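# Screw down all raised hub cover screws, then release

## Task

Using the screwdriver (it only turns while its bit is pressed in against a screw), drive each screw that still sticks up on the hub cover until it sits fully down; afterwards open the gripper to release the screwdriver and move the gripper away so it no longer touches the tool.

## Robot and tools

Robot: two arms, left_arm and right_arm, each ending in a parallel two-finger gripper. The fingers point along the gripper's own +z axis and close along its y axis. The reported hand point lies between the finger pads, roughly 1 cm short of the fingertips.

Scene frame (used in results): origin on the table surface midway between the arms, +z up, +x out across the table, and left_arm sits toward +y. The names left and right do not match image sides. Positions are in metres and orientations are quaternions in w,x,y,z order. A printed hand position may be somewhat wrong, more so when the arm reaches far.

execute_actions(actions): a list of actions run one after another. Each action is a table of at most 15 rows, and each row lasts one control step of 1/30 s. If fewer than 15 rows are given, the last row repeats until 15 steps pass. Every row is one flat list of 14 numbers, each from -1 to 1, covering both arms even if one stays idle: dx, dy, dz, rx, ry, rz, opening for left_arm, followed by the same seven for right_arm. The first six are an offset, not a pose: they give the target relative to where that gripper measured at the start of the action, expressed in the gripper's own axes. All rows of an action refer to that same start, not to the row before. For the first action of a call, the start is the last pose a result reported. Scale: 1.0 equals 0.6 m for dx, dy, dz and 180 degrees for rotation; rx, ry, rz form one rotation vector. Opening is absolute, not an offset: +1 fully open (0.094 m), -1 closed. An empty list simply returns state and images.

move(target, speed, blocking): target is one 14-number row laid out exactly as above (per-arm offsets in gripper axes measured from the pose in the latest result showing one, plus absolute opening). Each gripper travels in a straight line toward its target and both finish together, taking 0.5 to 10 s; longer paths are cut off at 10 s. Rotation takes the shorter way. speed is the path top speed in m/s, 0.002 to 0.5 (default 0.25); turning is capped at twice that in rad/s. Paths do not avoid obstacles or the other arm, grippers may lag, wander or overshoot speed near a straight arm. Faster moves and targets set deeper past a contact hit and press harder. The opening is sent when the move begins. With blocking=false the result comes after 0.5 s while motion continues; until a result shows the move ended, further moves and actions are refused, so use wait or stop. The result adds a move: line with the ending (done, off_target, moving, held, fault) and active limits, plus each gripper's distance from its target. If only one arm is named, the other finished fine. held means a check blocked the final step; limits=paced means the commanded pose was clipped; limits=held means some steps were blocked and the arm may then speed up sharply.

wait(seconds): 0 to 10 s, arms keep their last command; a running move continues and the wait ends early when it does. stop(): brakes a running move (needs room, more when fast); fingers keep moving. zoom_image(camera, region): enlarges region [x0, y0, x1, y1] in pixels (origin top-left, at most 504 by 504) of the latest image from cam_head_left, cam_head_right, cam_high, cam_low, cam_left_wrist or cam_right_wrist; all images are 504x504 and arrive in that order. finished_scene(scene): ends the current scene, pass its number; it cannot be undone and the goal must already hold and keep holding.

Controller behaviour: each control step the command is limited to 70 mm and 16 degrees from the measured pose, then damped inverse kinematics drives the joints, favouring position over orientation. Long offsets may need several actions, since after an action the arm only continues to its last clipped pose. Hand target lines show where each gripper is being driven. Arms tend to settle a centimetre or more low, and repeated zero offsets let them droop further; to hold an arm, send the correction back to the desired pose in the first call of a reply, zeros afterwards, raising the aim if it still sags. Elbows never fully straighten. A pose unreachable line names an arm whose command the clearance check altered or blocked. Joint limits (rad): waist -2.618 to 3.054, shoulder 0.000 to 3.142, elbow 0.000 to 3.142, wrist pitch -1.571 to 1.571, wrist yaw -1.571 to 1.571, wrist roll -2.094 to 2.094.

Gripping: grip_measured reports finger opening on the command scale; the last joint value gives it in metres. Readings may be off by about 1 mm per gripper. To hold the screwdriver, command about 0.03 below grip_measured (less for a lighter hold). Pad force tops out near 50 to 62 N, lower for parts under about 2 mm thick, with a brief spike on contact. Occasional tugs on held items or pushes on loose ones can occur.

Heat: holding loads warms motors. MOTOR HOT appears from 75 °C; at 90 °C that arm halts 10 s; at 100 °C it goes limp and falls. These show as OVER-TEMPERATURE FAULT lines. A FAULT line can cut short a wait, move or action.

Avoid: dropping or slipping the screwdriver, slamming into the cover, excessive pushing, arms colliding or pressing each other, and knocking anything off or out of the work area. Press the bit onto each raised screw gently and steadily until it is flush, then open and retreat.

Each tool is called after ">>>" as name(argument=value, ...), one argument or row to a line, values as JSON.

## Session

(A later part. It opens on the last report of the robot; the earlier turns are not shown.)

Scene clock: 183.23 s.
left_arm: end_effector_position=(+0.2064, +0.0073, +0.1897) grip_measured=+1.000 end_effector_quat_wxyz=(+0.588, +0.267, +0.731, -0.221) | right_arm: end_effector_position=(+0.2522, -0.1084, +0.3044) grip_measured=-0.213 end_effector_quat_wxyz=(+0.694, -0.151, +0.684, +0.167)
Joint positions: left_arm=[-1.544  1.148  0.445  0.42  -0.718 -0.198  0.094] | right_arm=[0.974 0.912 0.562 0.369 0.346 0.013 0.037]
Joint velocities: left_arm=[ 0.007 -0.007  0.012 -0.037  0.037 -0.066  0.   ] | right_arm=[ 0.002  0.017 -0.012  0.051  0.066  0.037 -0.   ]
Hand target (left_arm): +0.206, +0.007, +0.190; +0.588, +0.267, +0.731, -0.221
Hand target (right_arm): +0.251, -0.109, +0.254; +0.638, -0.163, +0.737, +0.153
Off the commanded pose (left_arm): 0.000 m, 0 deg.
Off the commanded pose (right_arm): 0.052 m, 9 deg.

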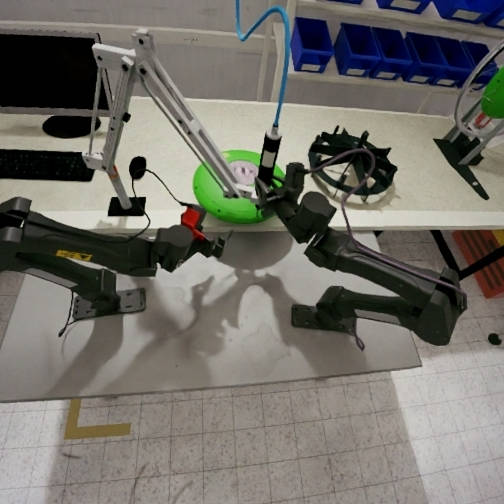

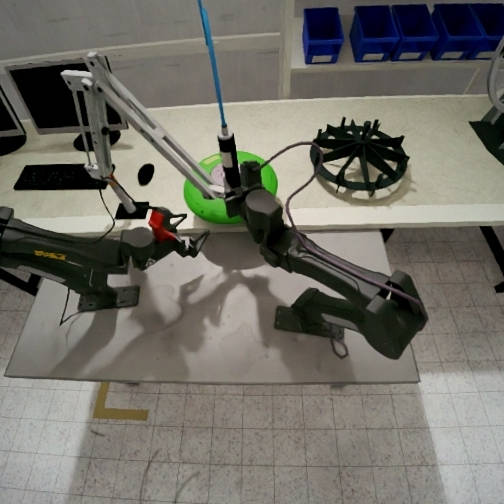

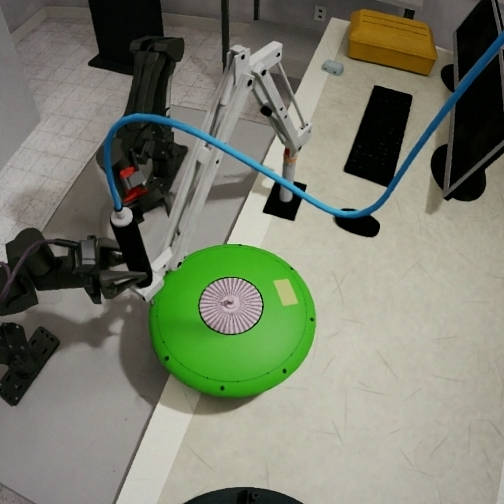

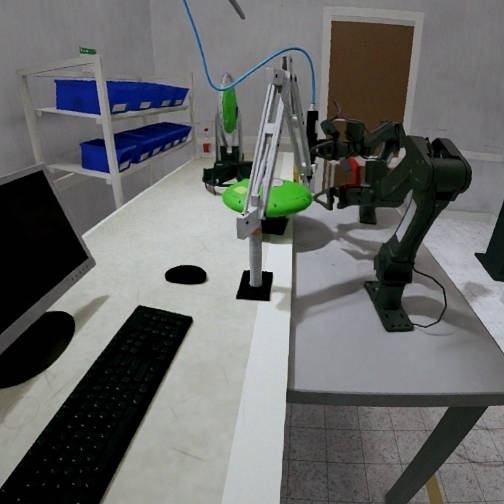

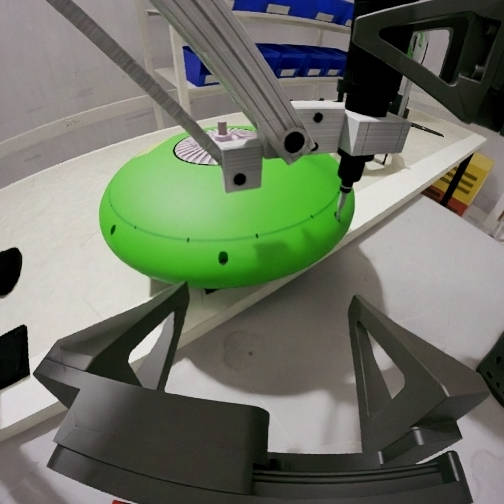

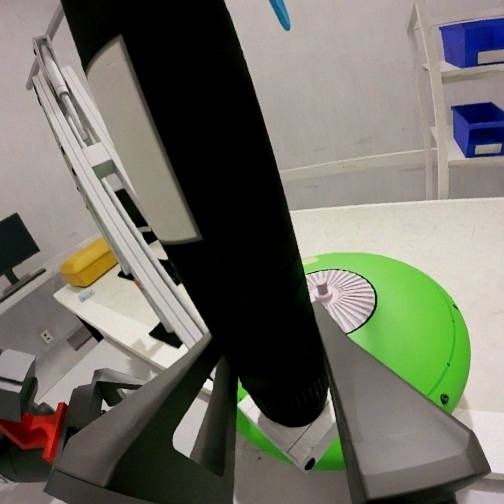

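Driving. Continue.

>>> execute_actions(
  actions=[
    [[0,0,0,0,0,0,1,0.1,0,0,0,0.057,0,-0.25]],
    [[0,0,0,0,0,0,1,0.1,0,0,0,0.057,0,-0.25]],
    [[0,0,0,0,0,0,1,0.1,0,0,0,0.057,0,-0.25]],
  ],
)

>>> zoom_image(
  camera="cam_left_wrist",
  region=[310, 170, 370, 230],
)

Scene clock: 188.87 s.
left_arm: end_effector_position=(+0.2064, +0.0073, +0.1897) grip_measured=+1.000 end_effector_quat_wxyz=(+0.588, +0.267, +0.731, -0.221) | right_arm: end_effector_position=(+0.2522, -0.1084, +0.3044) grip_measured=-0.213 end_effector_quat_wxyz=(+0.694, -0.151, +0.684, +0.167)
Joint positions: left_arm=[-1.544  1.148  0.445  0.42  -0.718 -0.198  0.094] | right_arm=[0.974 0.912 0.562 0.369 0.346 0.013 0.037]
Joint velocities: left_arm=[-0.012 -0.007 -0.007 -0.037 -0.037 -0.022  0.   ] | right_arm=[-0.007  0.007  0.012  0.022  0.007  0.037 -0.   ]
Hand target (left_arm): +0.206, +0.007, +0.190; +0.588, +0.267, +0.731, -0.221
Hand target (right_arm): +0.251, -0.109, +0.247; +0.633, -0.164, +0.742, +0.151
Off the commanded pose (left_arm): 0.000 m, 0 deg.
Off the commanded pose (right_arm): 0.060 m, 10 deg.

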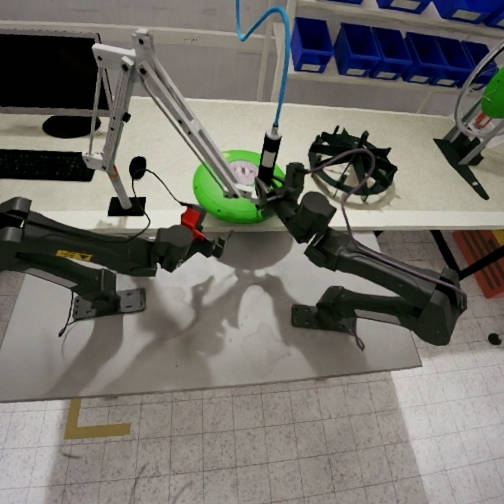

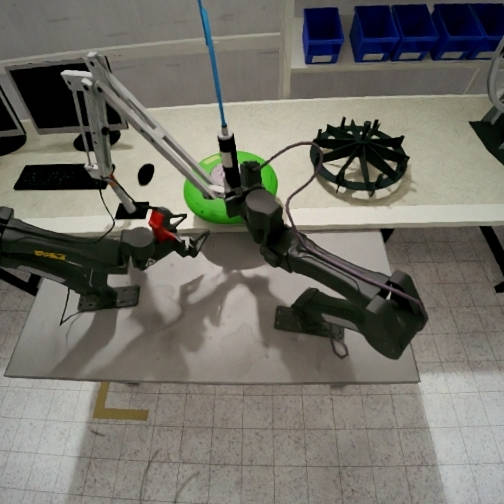

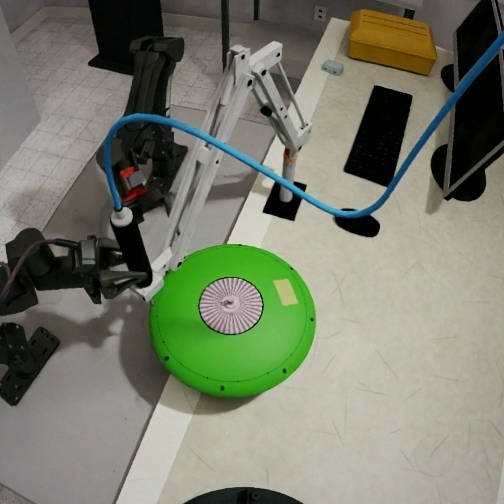

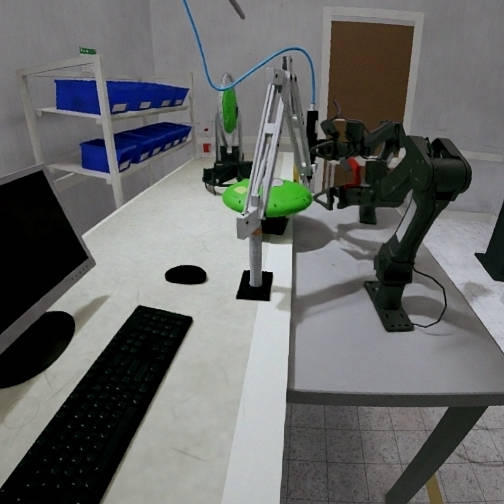

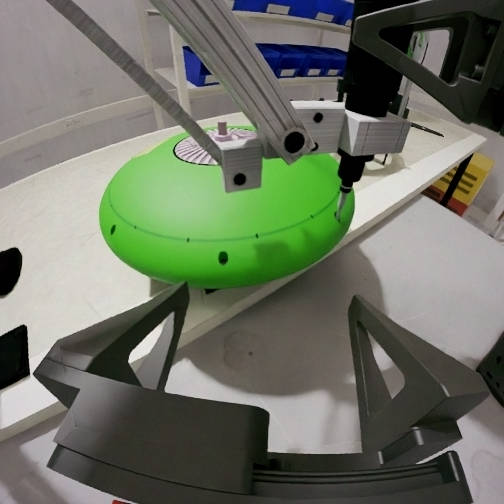

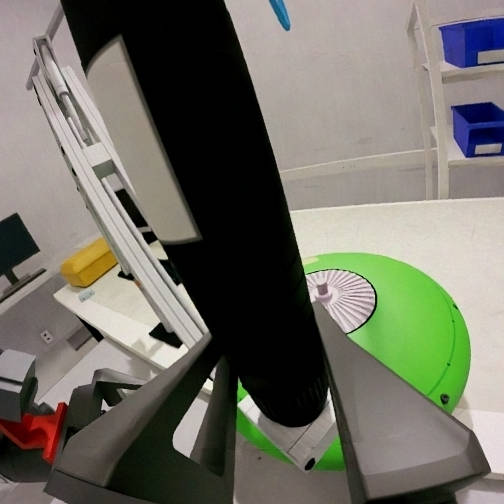

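Region (310, 170, 370, 230) of cam_left_wrist's 504x504 image, scaled by 8.400, with more detail than that image has.

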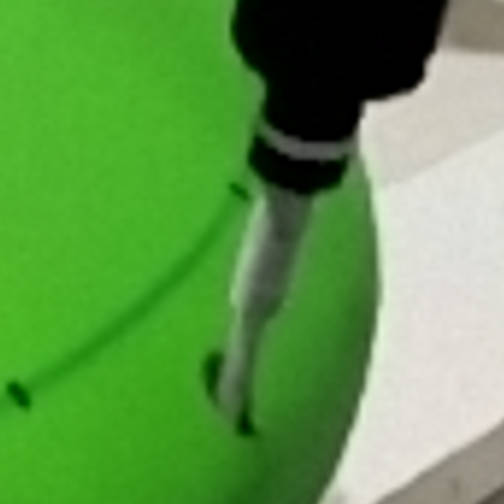

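>>> move(
  target=[0,0,0,0,0,0,1,-0.075,0,0,0,0,0,-0.25],
  speed=0.06,
)

>>> move(
  target=[-0.02,-0.147,0.06,0,0,0,1,-0.005,-0.185,0.036,-0.055,0,0,-0.25],
  speed=0.1,
)

>>> zoom_image(
  camera="cam_high",
  region=[130, 310, 200, 380],
)

>>> zoom_image(
  camera="cam_head_left",
  region=[250, 160, 310, 220],
)

Scene clock: 197.20 s.
left_arm: end_effector_position=(+0.2064, +0.0073, +0.1897) grip_measured=+1.000 end_effector_quat_wxyz=(+0.588, +0.267, +0.731, -0.221) | right_arm: end_effector_position=(+0.2530, -0.1073, +0.3435) grip_measured=-0.213 end_effector_quat_wxyz=(+0.696, -0.153, +0.682, +0.166)
Joint positions: left_arm=[-1.544  1.148  0.445  0.42  -0.718 -0.198  0.094] | right_arm=[0.974 0.912 0.712 0.224 0.345 0.004 0.037]
Joint velocities: left_arm=[ 0.002 -0.017  0.012 -0.081 -0.007  0.037  0.   ] | right_arm=[ 0.002 -0.017 -0.012  0.022 -0.022 -0.081  0.   ]
Hand target (left_arm): +0.206, +0.007, +0.190; +0.588, +0.267, +0.731, -0.221
Hand target (right_arm): +0.252, -0.109, +0.349; +0.694, -0.151, +0.684, +0.167
Off the commanded pose (left_arm): 0.000 m, 0 deg.
Off the commanded pose (right_arm): 0.006 m, 0 deg.
move: done

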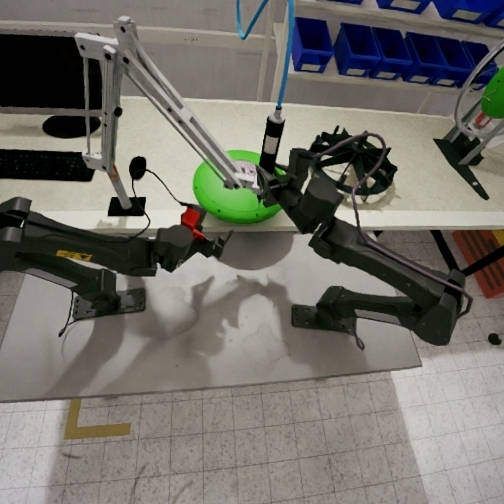

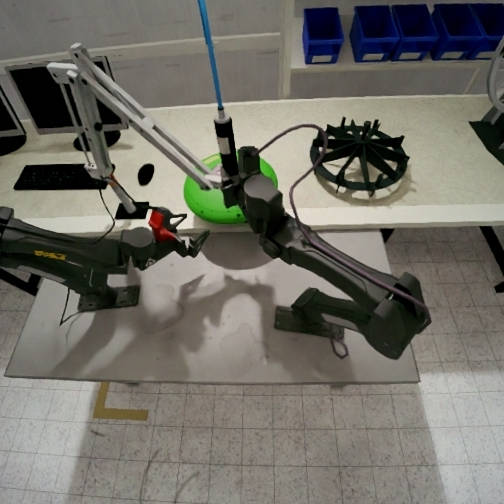

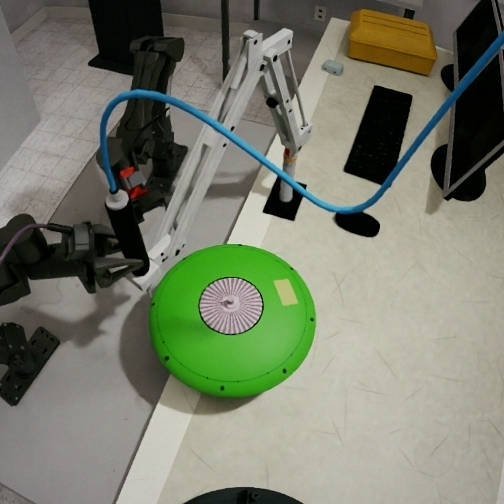

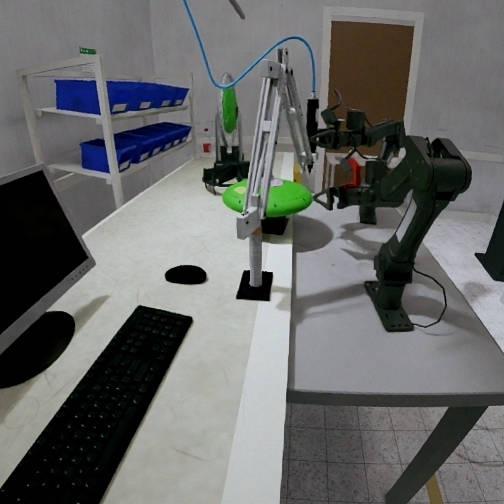

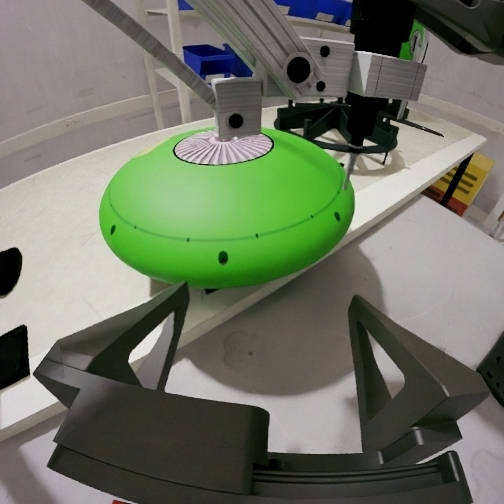

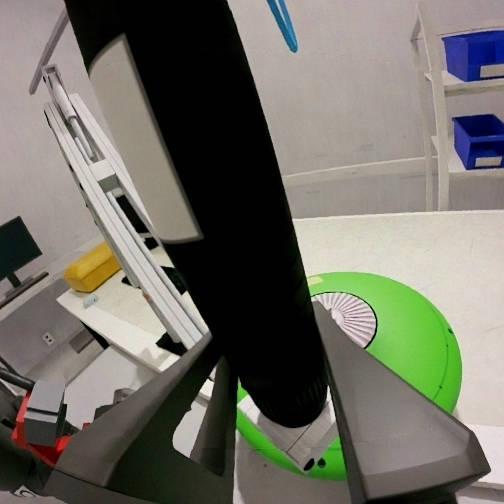

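Scene clock: 198.67 s.
left_arm: end_effector_position=(+0.1788, -0.0779, +0.1788) grip_measured=+1.000 end_effector_quat_wxyz=(+0.579, +0.286, +0.734, -0.208) | right_arm: end_effector_position=(+0.3183, -0.1969, +0.3375) grip_measured=-0.212 end_effector_quat_wxyz=(+0.679, -0.214, +0.667, +0.222)
Joint positions: left_arm=[-1.67   1.532  0.727  0.441 -0.824 -0.247  0.094] | right_arm=[ 0.24   1.032  0.741  0.314 -0.561  0.018  0.037]
Joint velocities: left_arm=[-0.017 -0.027 -0.012  0.022  0.007  0.022  0.   ] | right_arm=[-0.002  0.007 -0.002 -0.007  0.007 -0.007 -0.001]
Hand target (left_arm): +0.178, -0.084, +0.193; +0.587, +0.267, +0.731, -0.222
Hand target (right_arm): +0.322, -0.199, +0.344; +0.680, -0.211, +0.665, +0.225
Off the commanded pose (left_arm): 0.017 m, 3 deg.
Off the commanded pose (right_arm): 0.009 m, 0 deg.
move: off_target (left_arm)

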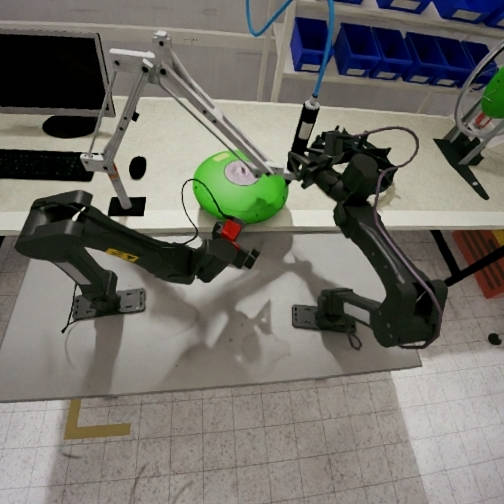

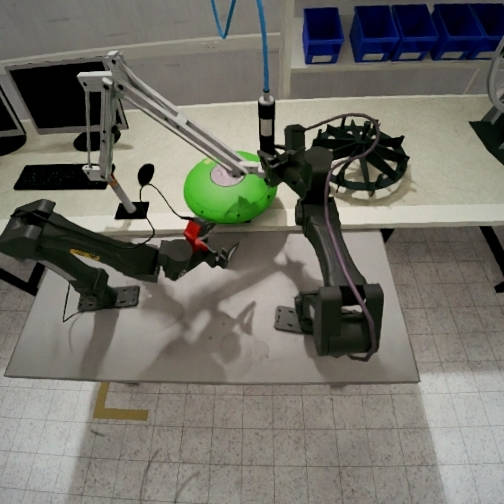

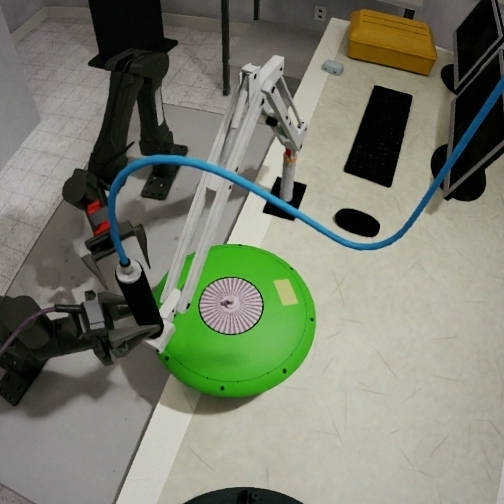

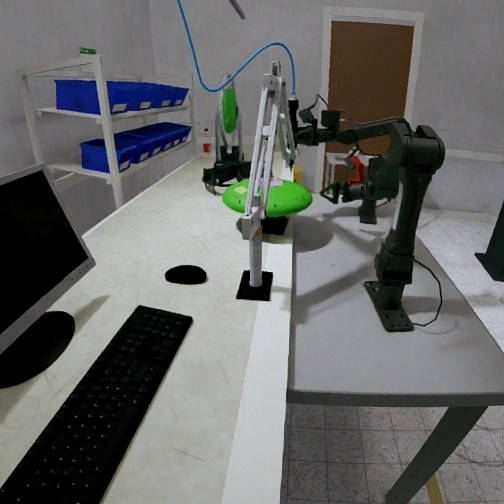

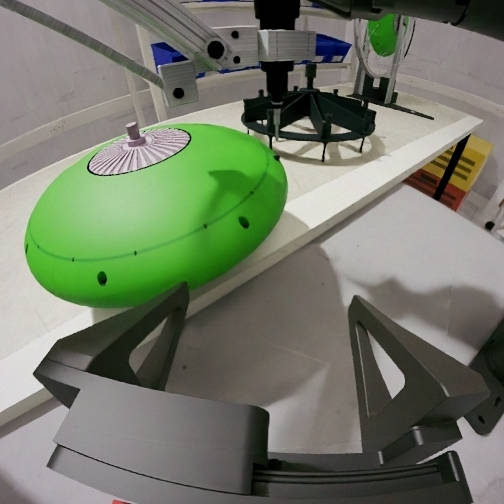

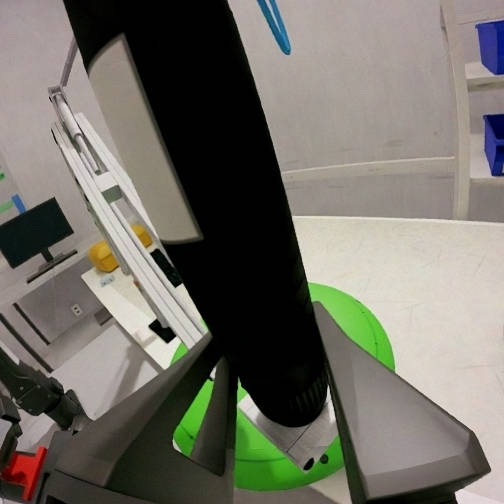

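Region (130, 310, 200, 380) of cam_high's 504x504 image, scaled by 7.200, with more detail than that image has.

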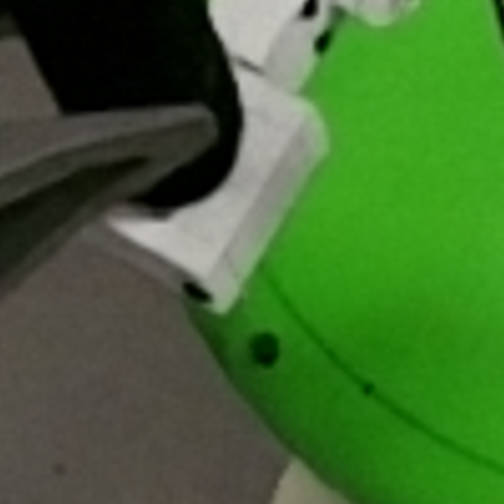

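Region (250, 160, 310, 220) of cam_head_left's 504x504 image, scaled by 8.400, with more detail than that image has.

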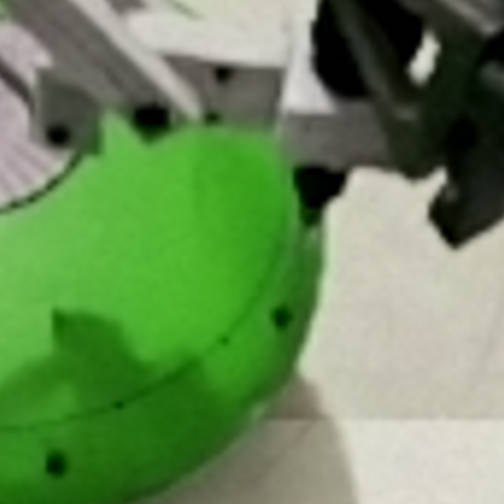

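>>> move(
  target=[-0.05,-0.08,0.1,0,0,0,-1,0.027,0,0,0,0,0,-0.25],
  speed=0.06,
)

>>> zoom_image(
  camera="cam_head_right",
  region=[245, 165, 295, 215],
)

>>> zoom_image(
  camera="cam_head_left",
  region=[260, 165, 310, 215],
)

Scene clock: 204.13 s.
left_arm: end_effector_position=(+0.1918, -0.1522, +0.1809) grip_measured=-0.982 end_effector_quat_wxyz=(+0.576, +0.290, +0.737, -0.204) | right_arm: end_effector_position=(+0.3175, -0.1972, +0.3307) grip_measured=-0.212 end_effector_quat_wxyz=(+0.684, -0.213, +0.662, +0.223)
Joint positions: left_arm=[-1.633  1.795  1.038  0.389 -0.788 -0.232  0.001] | right_arm=[ 0.239  1.032  0.699  0.372 -0.561  0.025  0.037]
Joint velocities: left_arm=[ 0.007 -0.012 -0.007 -0.022 -0.007  0.081  0.001] | right_arm=[-0.012  0.017 -0.042 -0.007 -0.007  0.007  0.   ]
Hand target (left_arm): +0.196, -0.157, +0.191; +0.580, +0.286, +0.734, -0.208
Hand target (right_arm): +0.318, -0.197, +0.321; +0.678, -0.214, +0.667, +0.222
Off the commanded pose (left_arm): 0.013 m, 1 deg.
Off the commanded pose (right_arm): 0.009 m, 1 deg.
move: off_target (left_arm)

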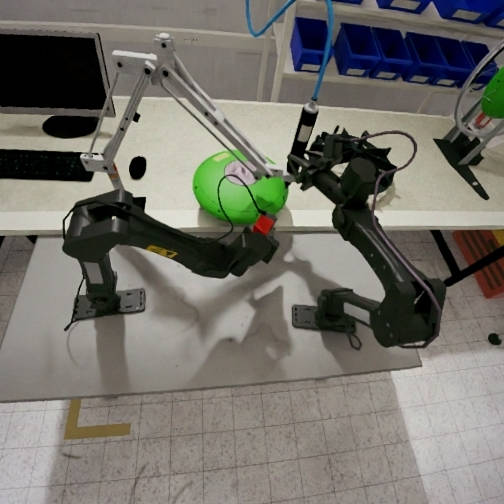

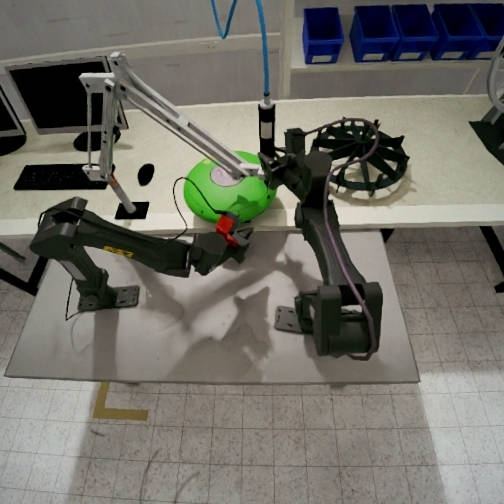

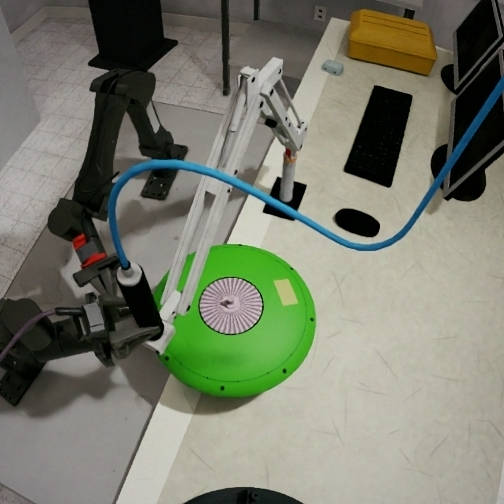

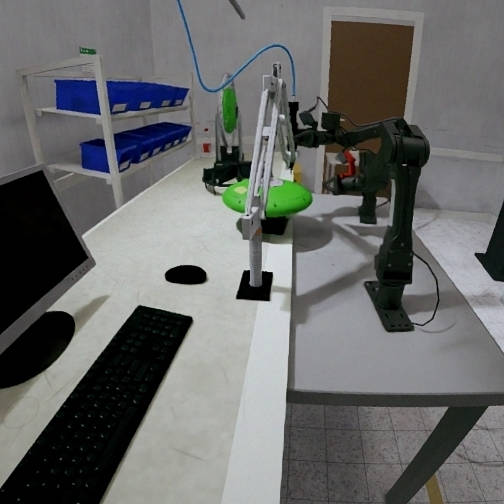

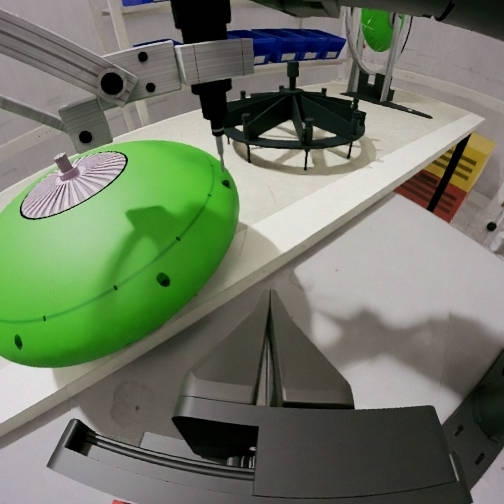

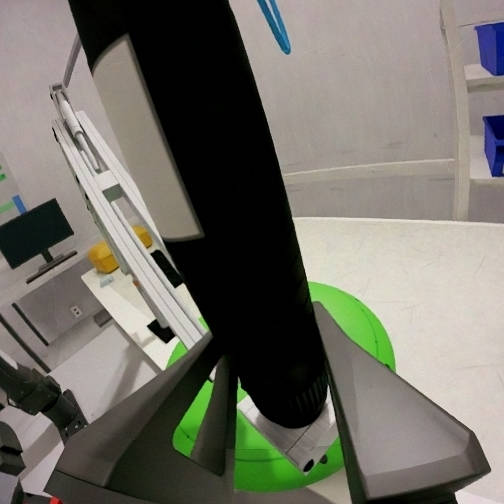

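Region (245, 165, 295, 215) of cam_head_right's 504x504 image, scaled by 10.080, with more detail than that image has.

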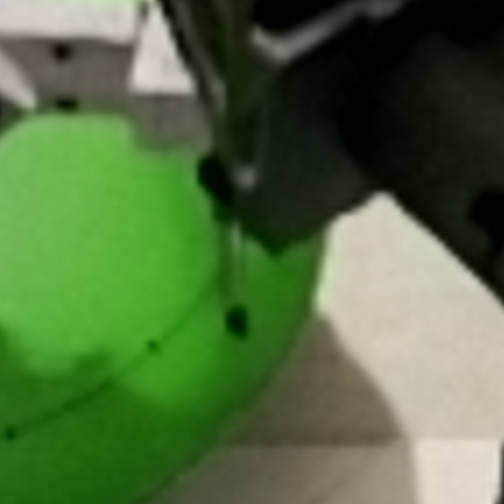

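Region (260, 165, 310, 215) of cam_head_left's 504x504 image, scaled by 10.080, with more detail than that image has.

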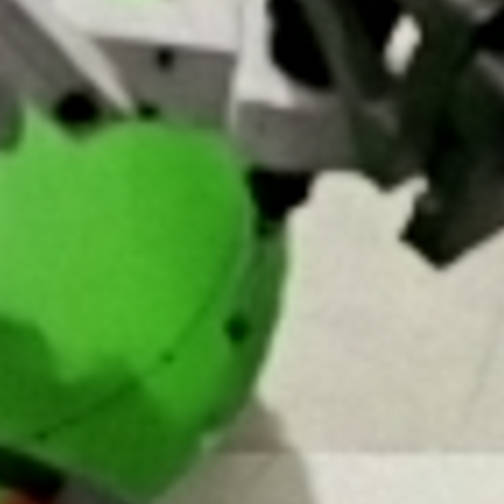

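>>> move(
  target=[0,0,0,0,0,0,-1,0.022,-0.012,0.008,0,0.008,0,-0.25],
  speed=0.02,
)

>>> zoom_image(
  camera="cam_head_right",
  region=[250, 170, 290, 210],
)

>>> zoom_image(
  camera="cam_left_wrist",
  region=[195, 135, 255, 195],
)

>>> zoom_image(
  camera="cam_high",
  region=[140, 330, 190, 380],
)

Scene clock: 212.73 s.
left_arm: end_effector_position=(+0.1918, -0.1519, +0.1803) grip_measured=-0.982 end_effector_quat_wxyz=(+0.576, +0.291, +0.737, -0.202) | right_arm: end_effector_position=(+0.3217, -0.1971, +0.3264) grip_measured=-0.212 end_effector_quat_wxyz=(+0.681, -0.216, +0.663, +0.224)
Joint positions: left_arm=[-1.633  1.795  1.038  0.386 -0.788 -0.232  0.001] | right_arm=[ 0.234  1.056  0.699  0.39  -0.574  0.022  0.037]
Joint velocities: left_arm=[-0.007  0.007 -0.012  0.037 -0.051 -0.007  0.   ] | right_arm=[-0.007 -0.007 -0.002  0.007 -0.11  -0.037  0.   ]
Hand target (left_arm): +0.192, -0.152, +0.181; +0.576, +0.290, +0.737, -0.203
Hand target (right_arm): +0.325, -0.200, +0.318; +0.675, -0.216, +0.670, +0.220
Off the commanded pose (left_arm): 0.001 m, 0 deg.
Off the commanded pose (right_arm): 0.010 m, 1 deg.
move: done

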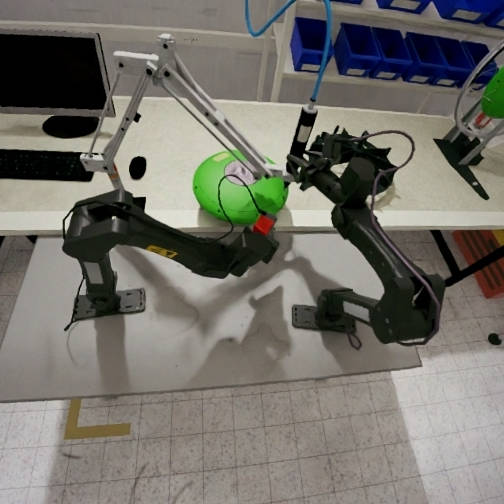

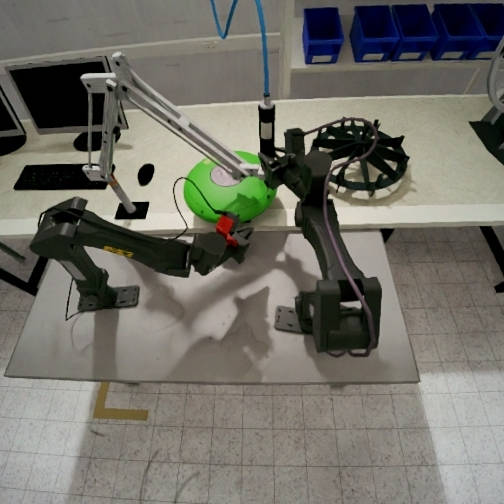

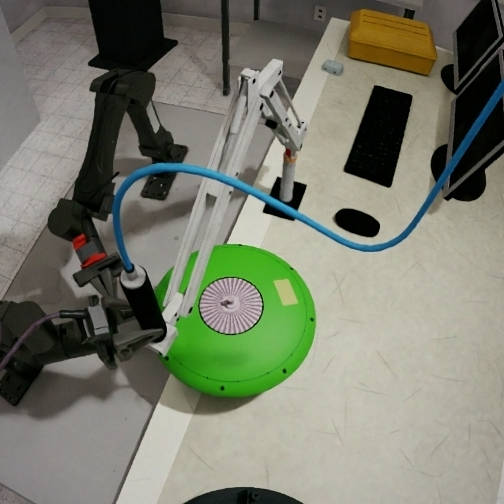

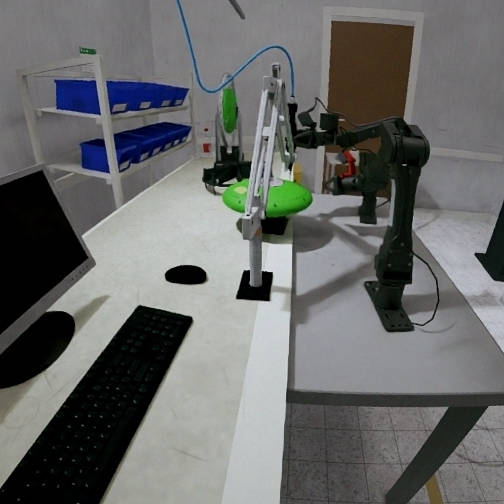

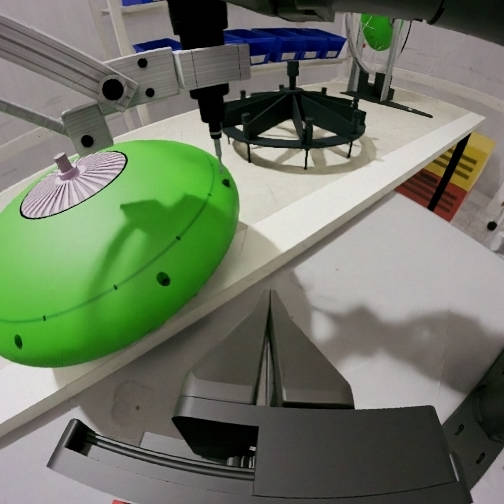

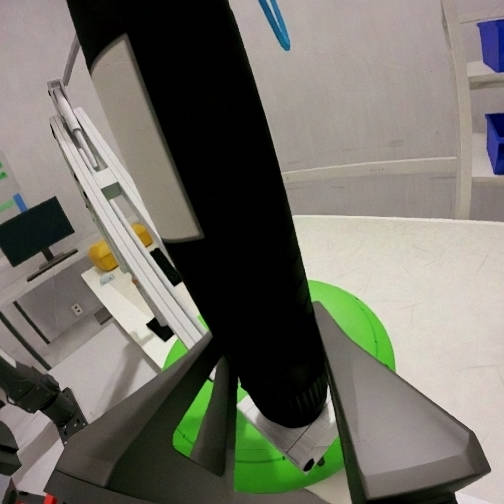

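Region (250, 170, 290, 210) of cam_head_right's 504x504 image, scaled by 12.600, with more detail than that image has.

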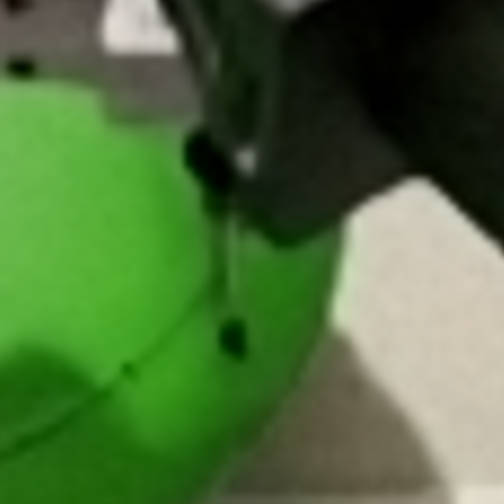

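Region (195, 135, 255, 195) of cam_left_wrist's 504x504 image, scaled by 8.400, with more detail than that image has.

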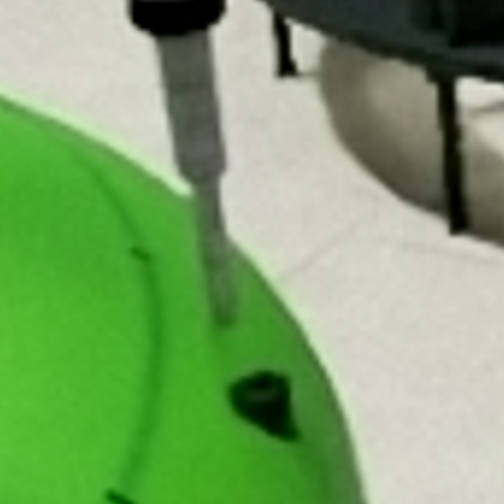

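Region (140, 330, 190, 380) of cam_high's 504x504 image, scaled by 10.080, with more detail than that image has.

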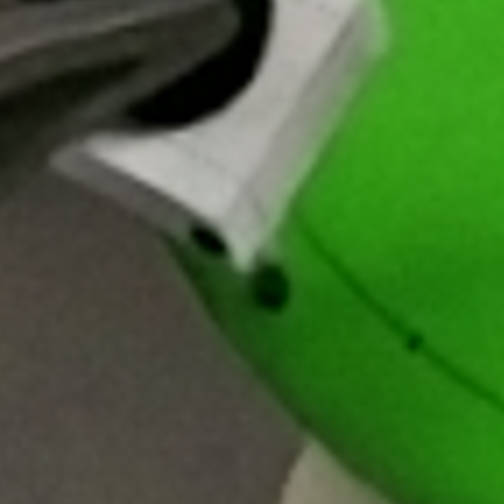

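>>> move(
  target=[0,0,0,0,0,0,-1,0.021,-0.0082,-0.006,0,0.004,0,-0.25],
  speed=0.02,
)

>>> zoom_image(
  camera="cam_head_right",
  region=[250, 170, 290, 210],
)

>>> zoom_image(
  camera="cam_left_wrist",
  region=[195, 135, 255, 195],
)

>>> zoom_image(
  camera="cam_high",
  region=[140, 330, 190, 380],
)

Scene clock: 218.83 s.
left_arm: end_effector_position=(+0.1918, -0.1519, +0.1803) grip_measured=-0.982 end_effector_quat_wxyz=(+0.576, +0.291, +0.737, -0.202) | right_arm: end_effector_position=(+0.3214, -0.2010, +0.3233) grip_measured=-0.212 end_effector_quat_wxyz=(+0.682, -0.216, +0.662, +0.225)
Joint positions: left_arm=[-1.633  1.795  1.038  0.386 -0.788 -0.232  0.001] | right_arm=[ 0.215  1.056  0.684  0.409 -0.594  0.024  0.037]
Joint velocities: left_arm=[-0.017  0.007  0.002 -0.051  0.007 -0.022 -0.   ] | right_arm=[ 0.002 -0.007 -0.002  0.007 -0.095  0.037 -0.001]
Hand target (left_arm): +0.192, -0.152, +0.180; +0.576, +0.291, +0.737, -0.202
Hand target (right_arm): +0.322, -0.203, +0.314; +0.677, -0.217, +0.667, +0.223
Off the commanded pose (left_arm): 0.000 m, 0 deg.
Off the commanded pose (right_arm): 0.010 m, 1 deg.
move: done

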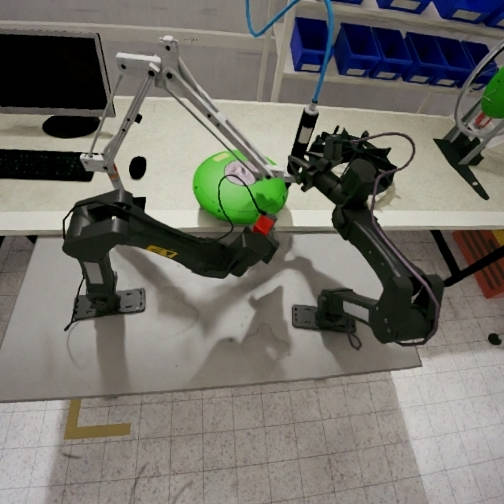

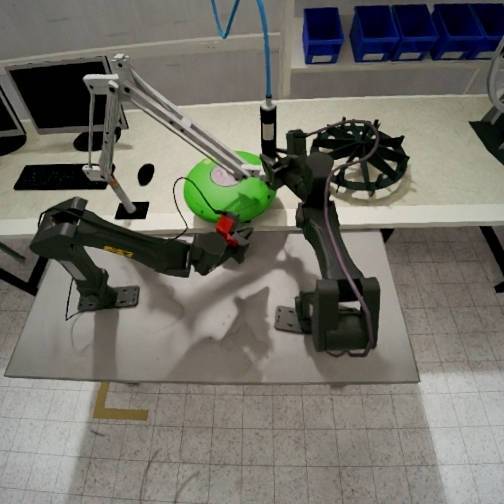

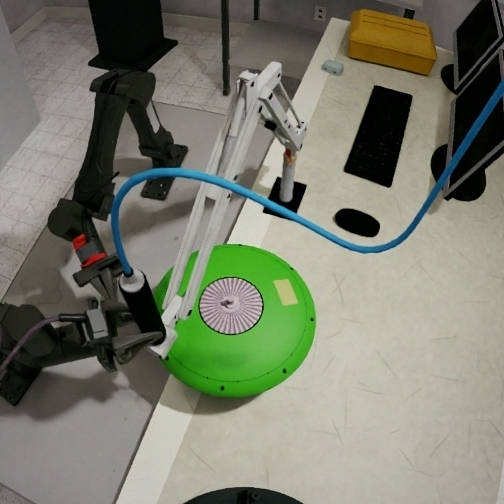

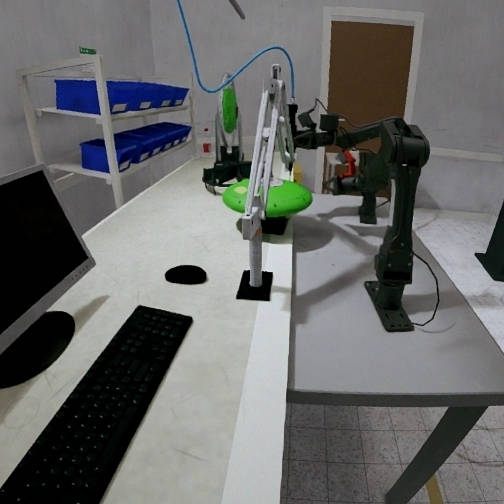

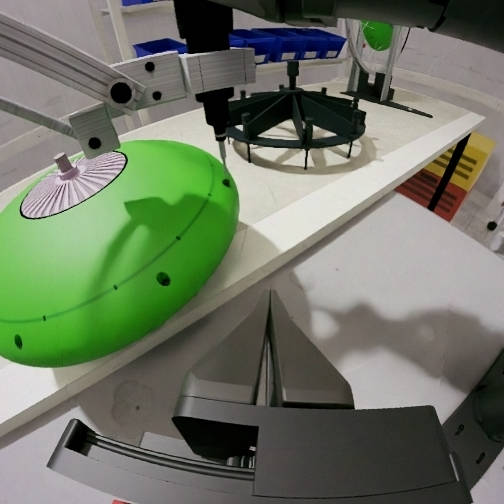

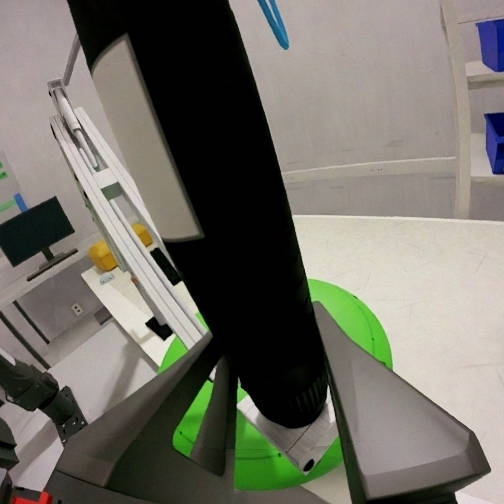

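Region (250, 170, 290, 210) of cam_head_right's 504x504 image, scaled by 12.600, with more detail than that image has.

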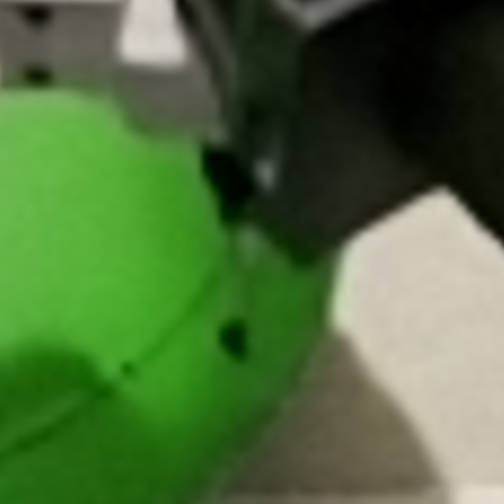

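Region (195, 135, 255, 195) of cam_left_wrist's 504x504 image, scaled by 8.400, with more detail than that image has.

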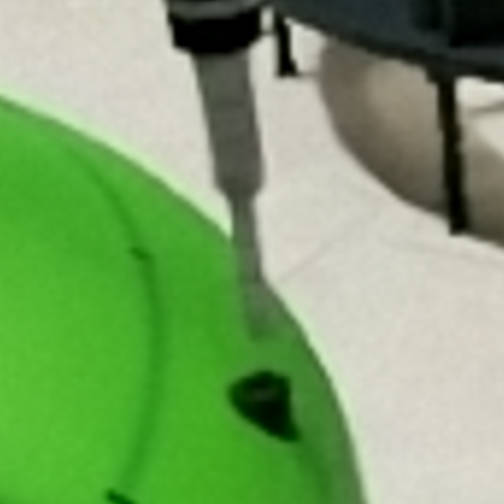

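Region (140, 330, 190, 380) of cam_high's 504x504 image, scaled by 10.080, with more detail than that image has.

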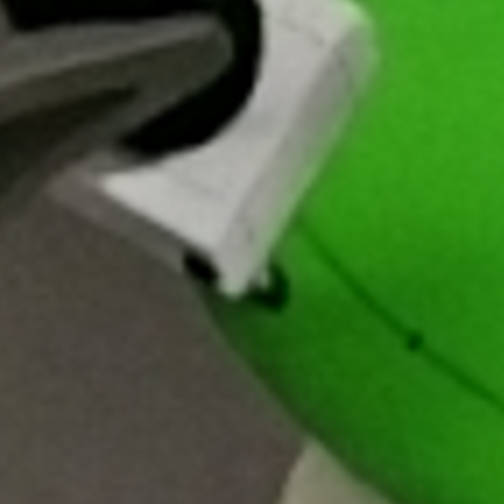

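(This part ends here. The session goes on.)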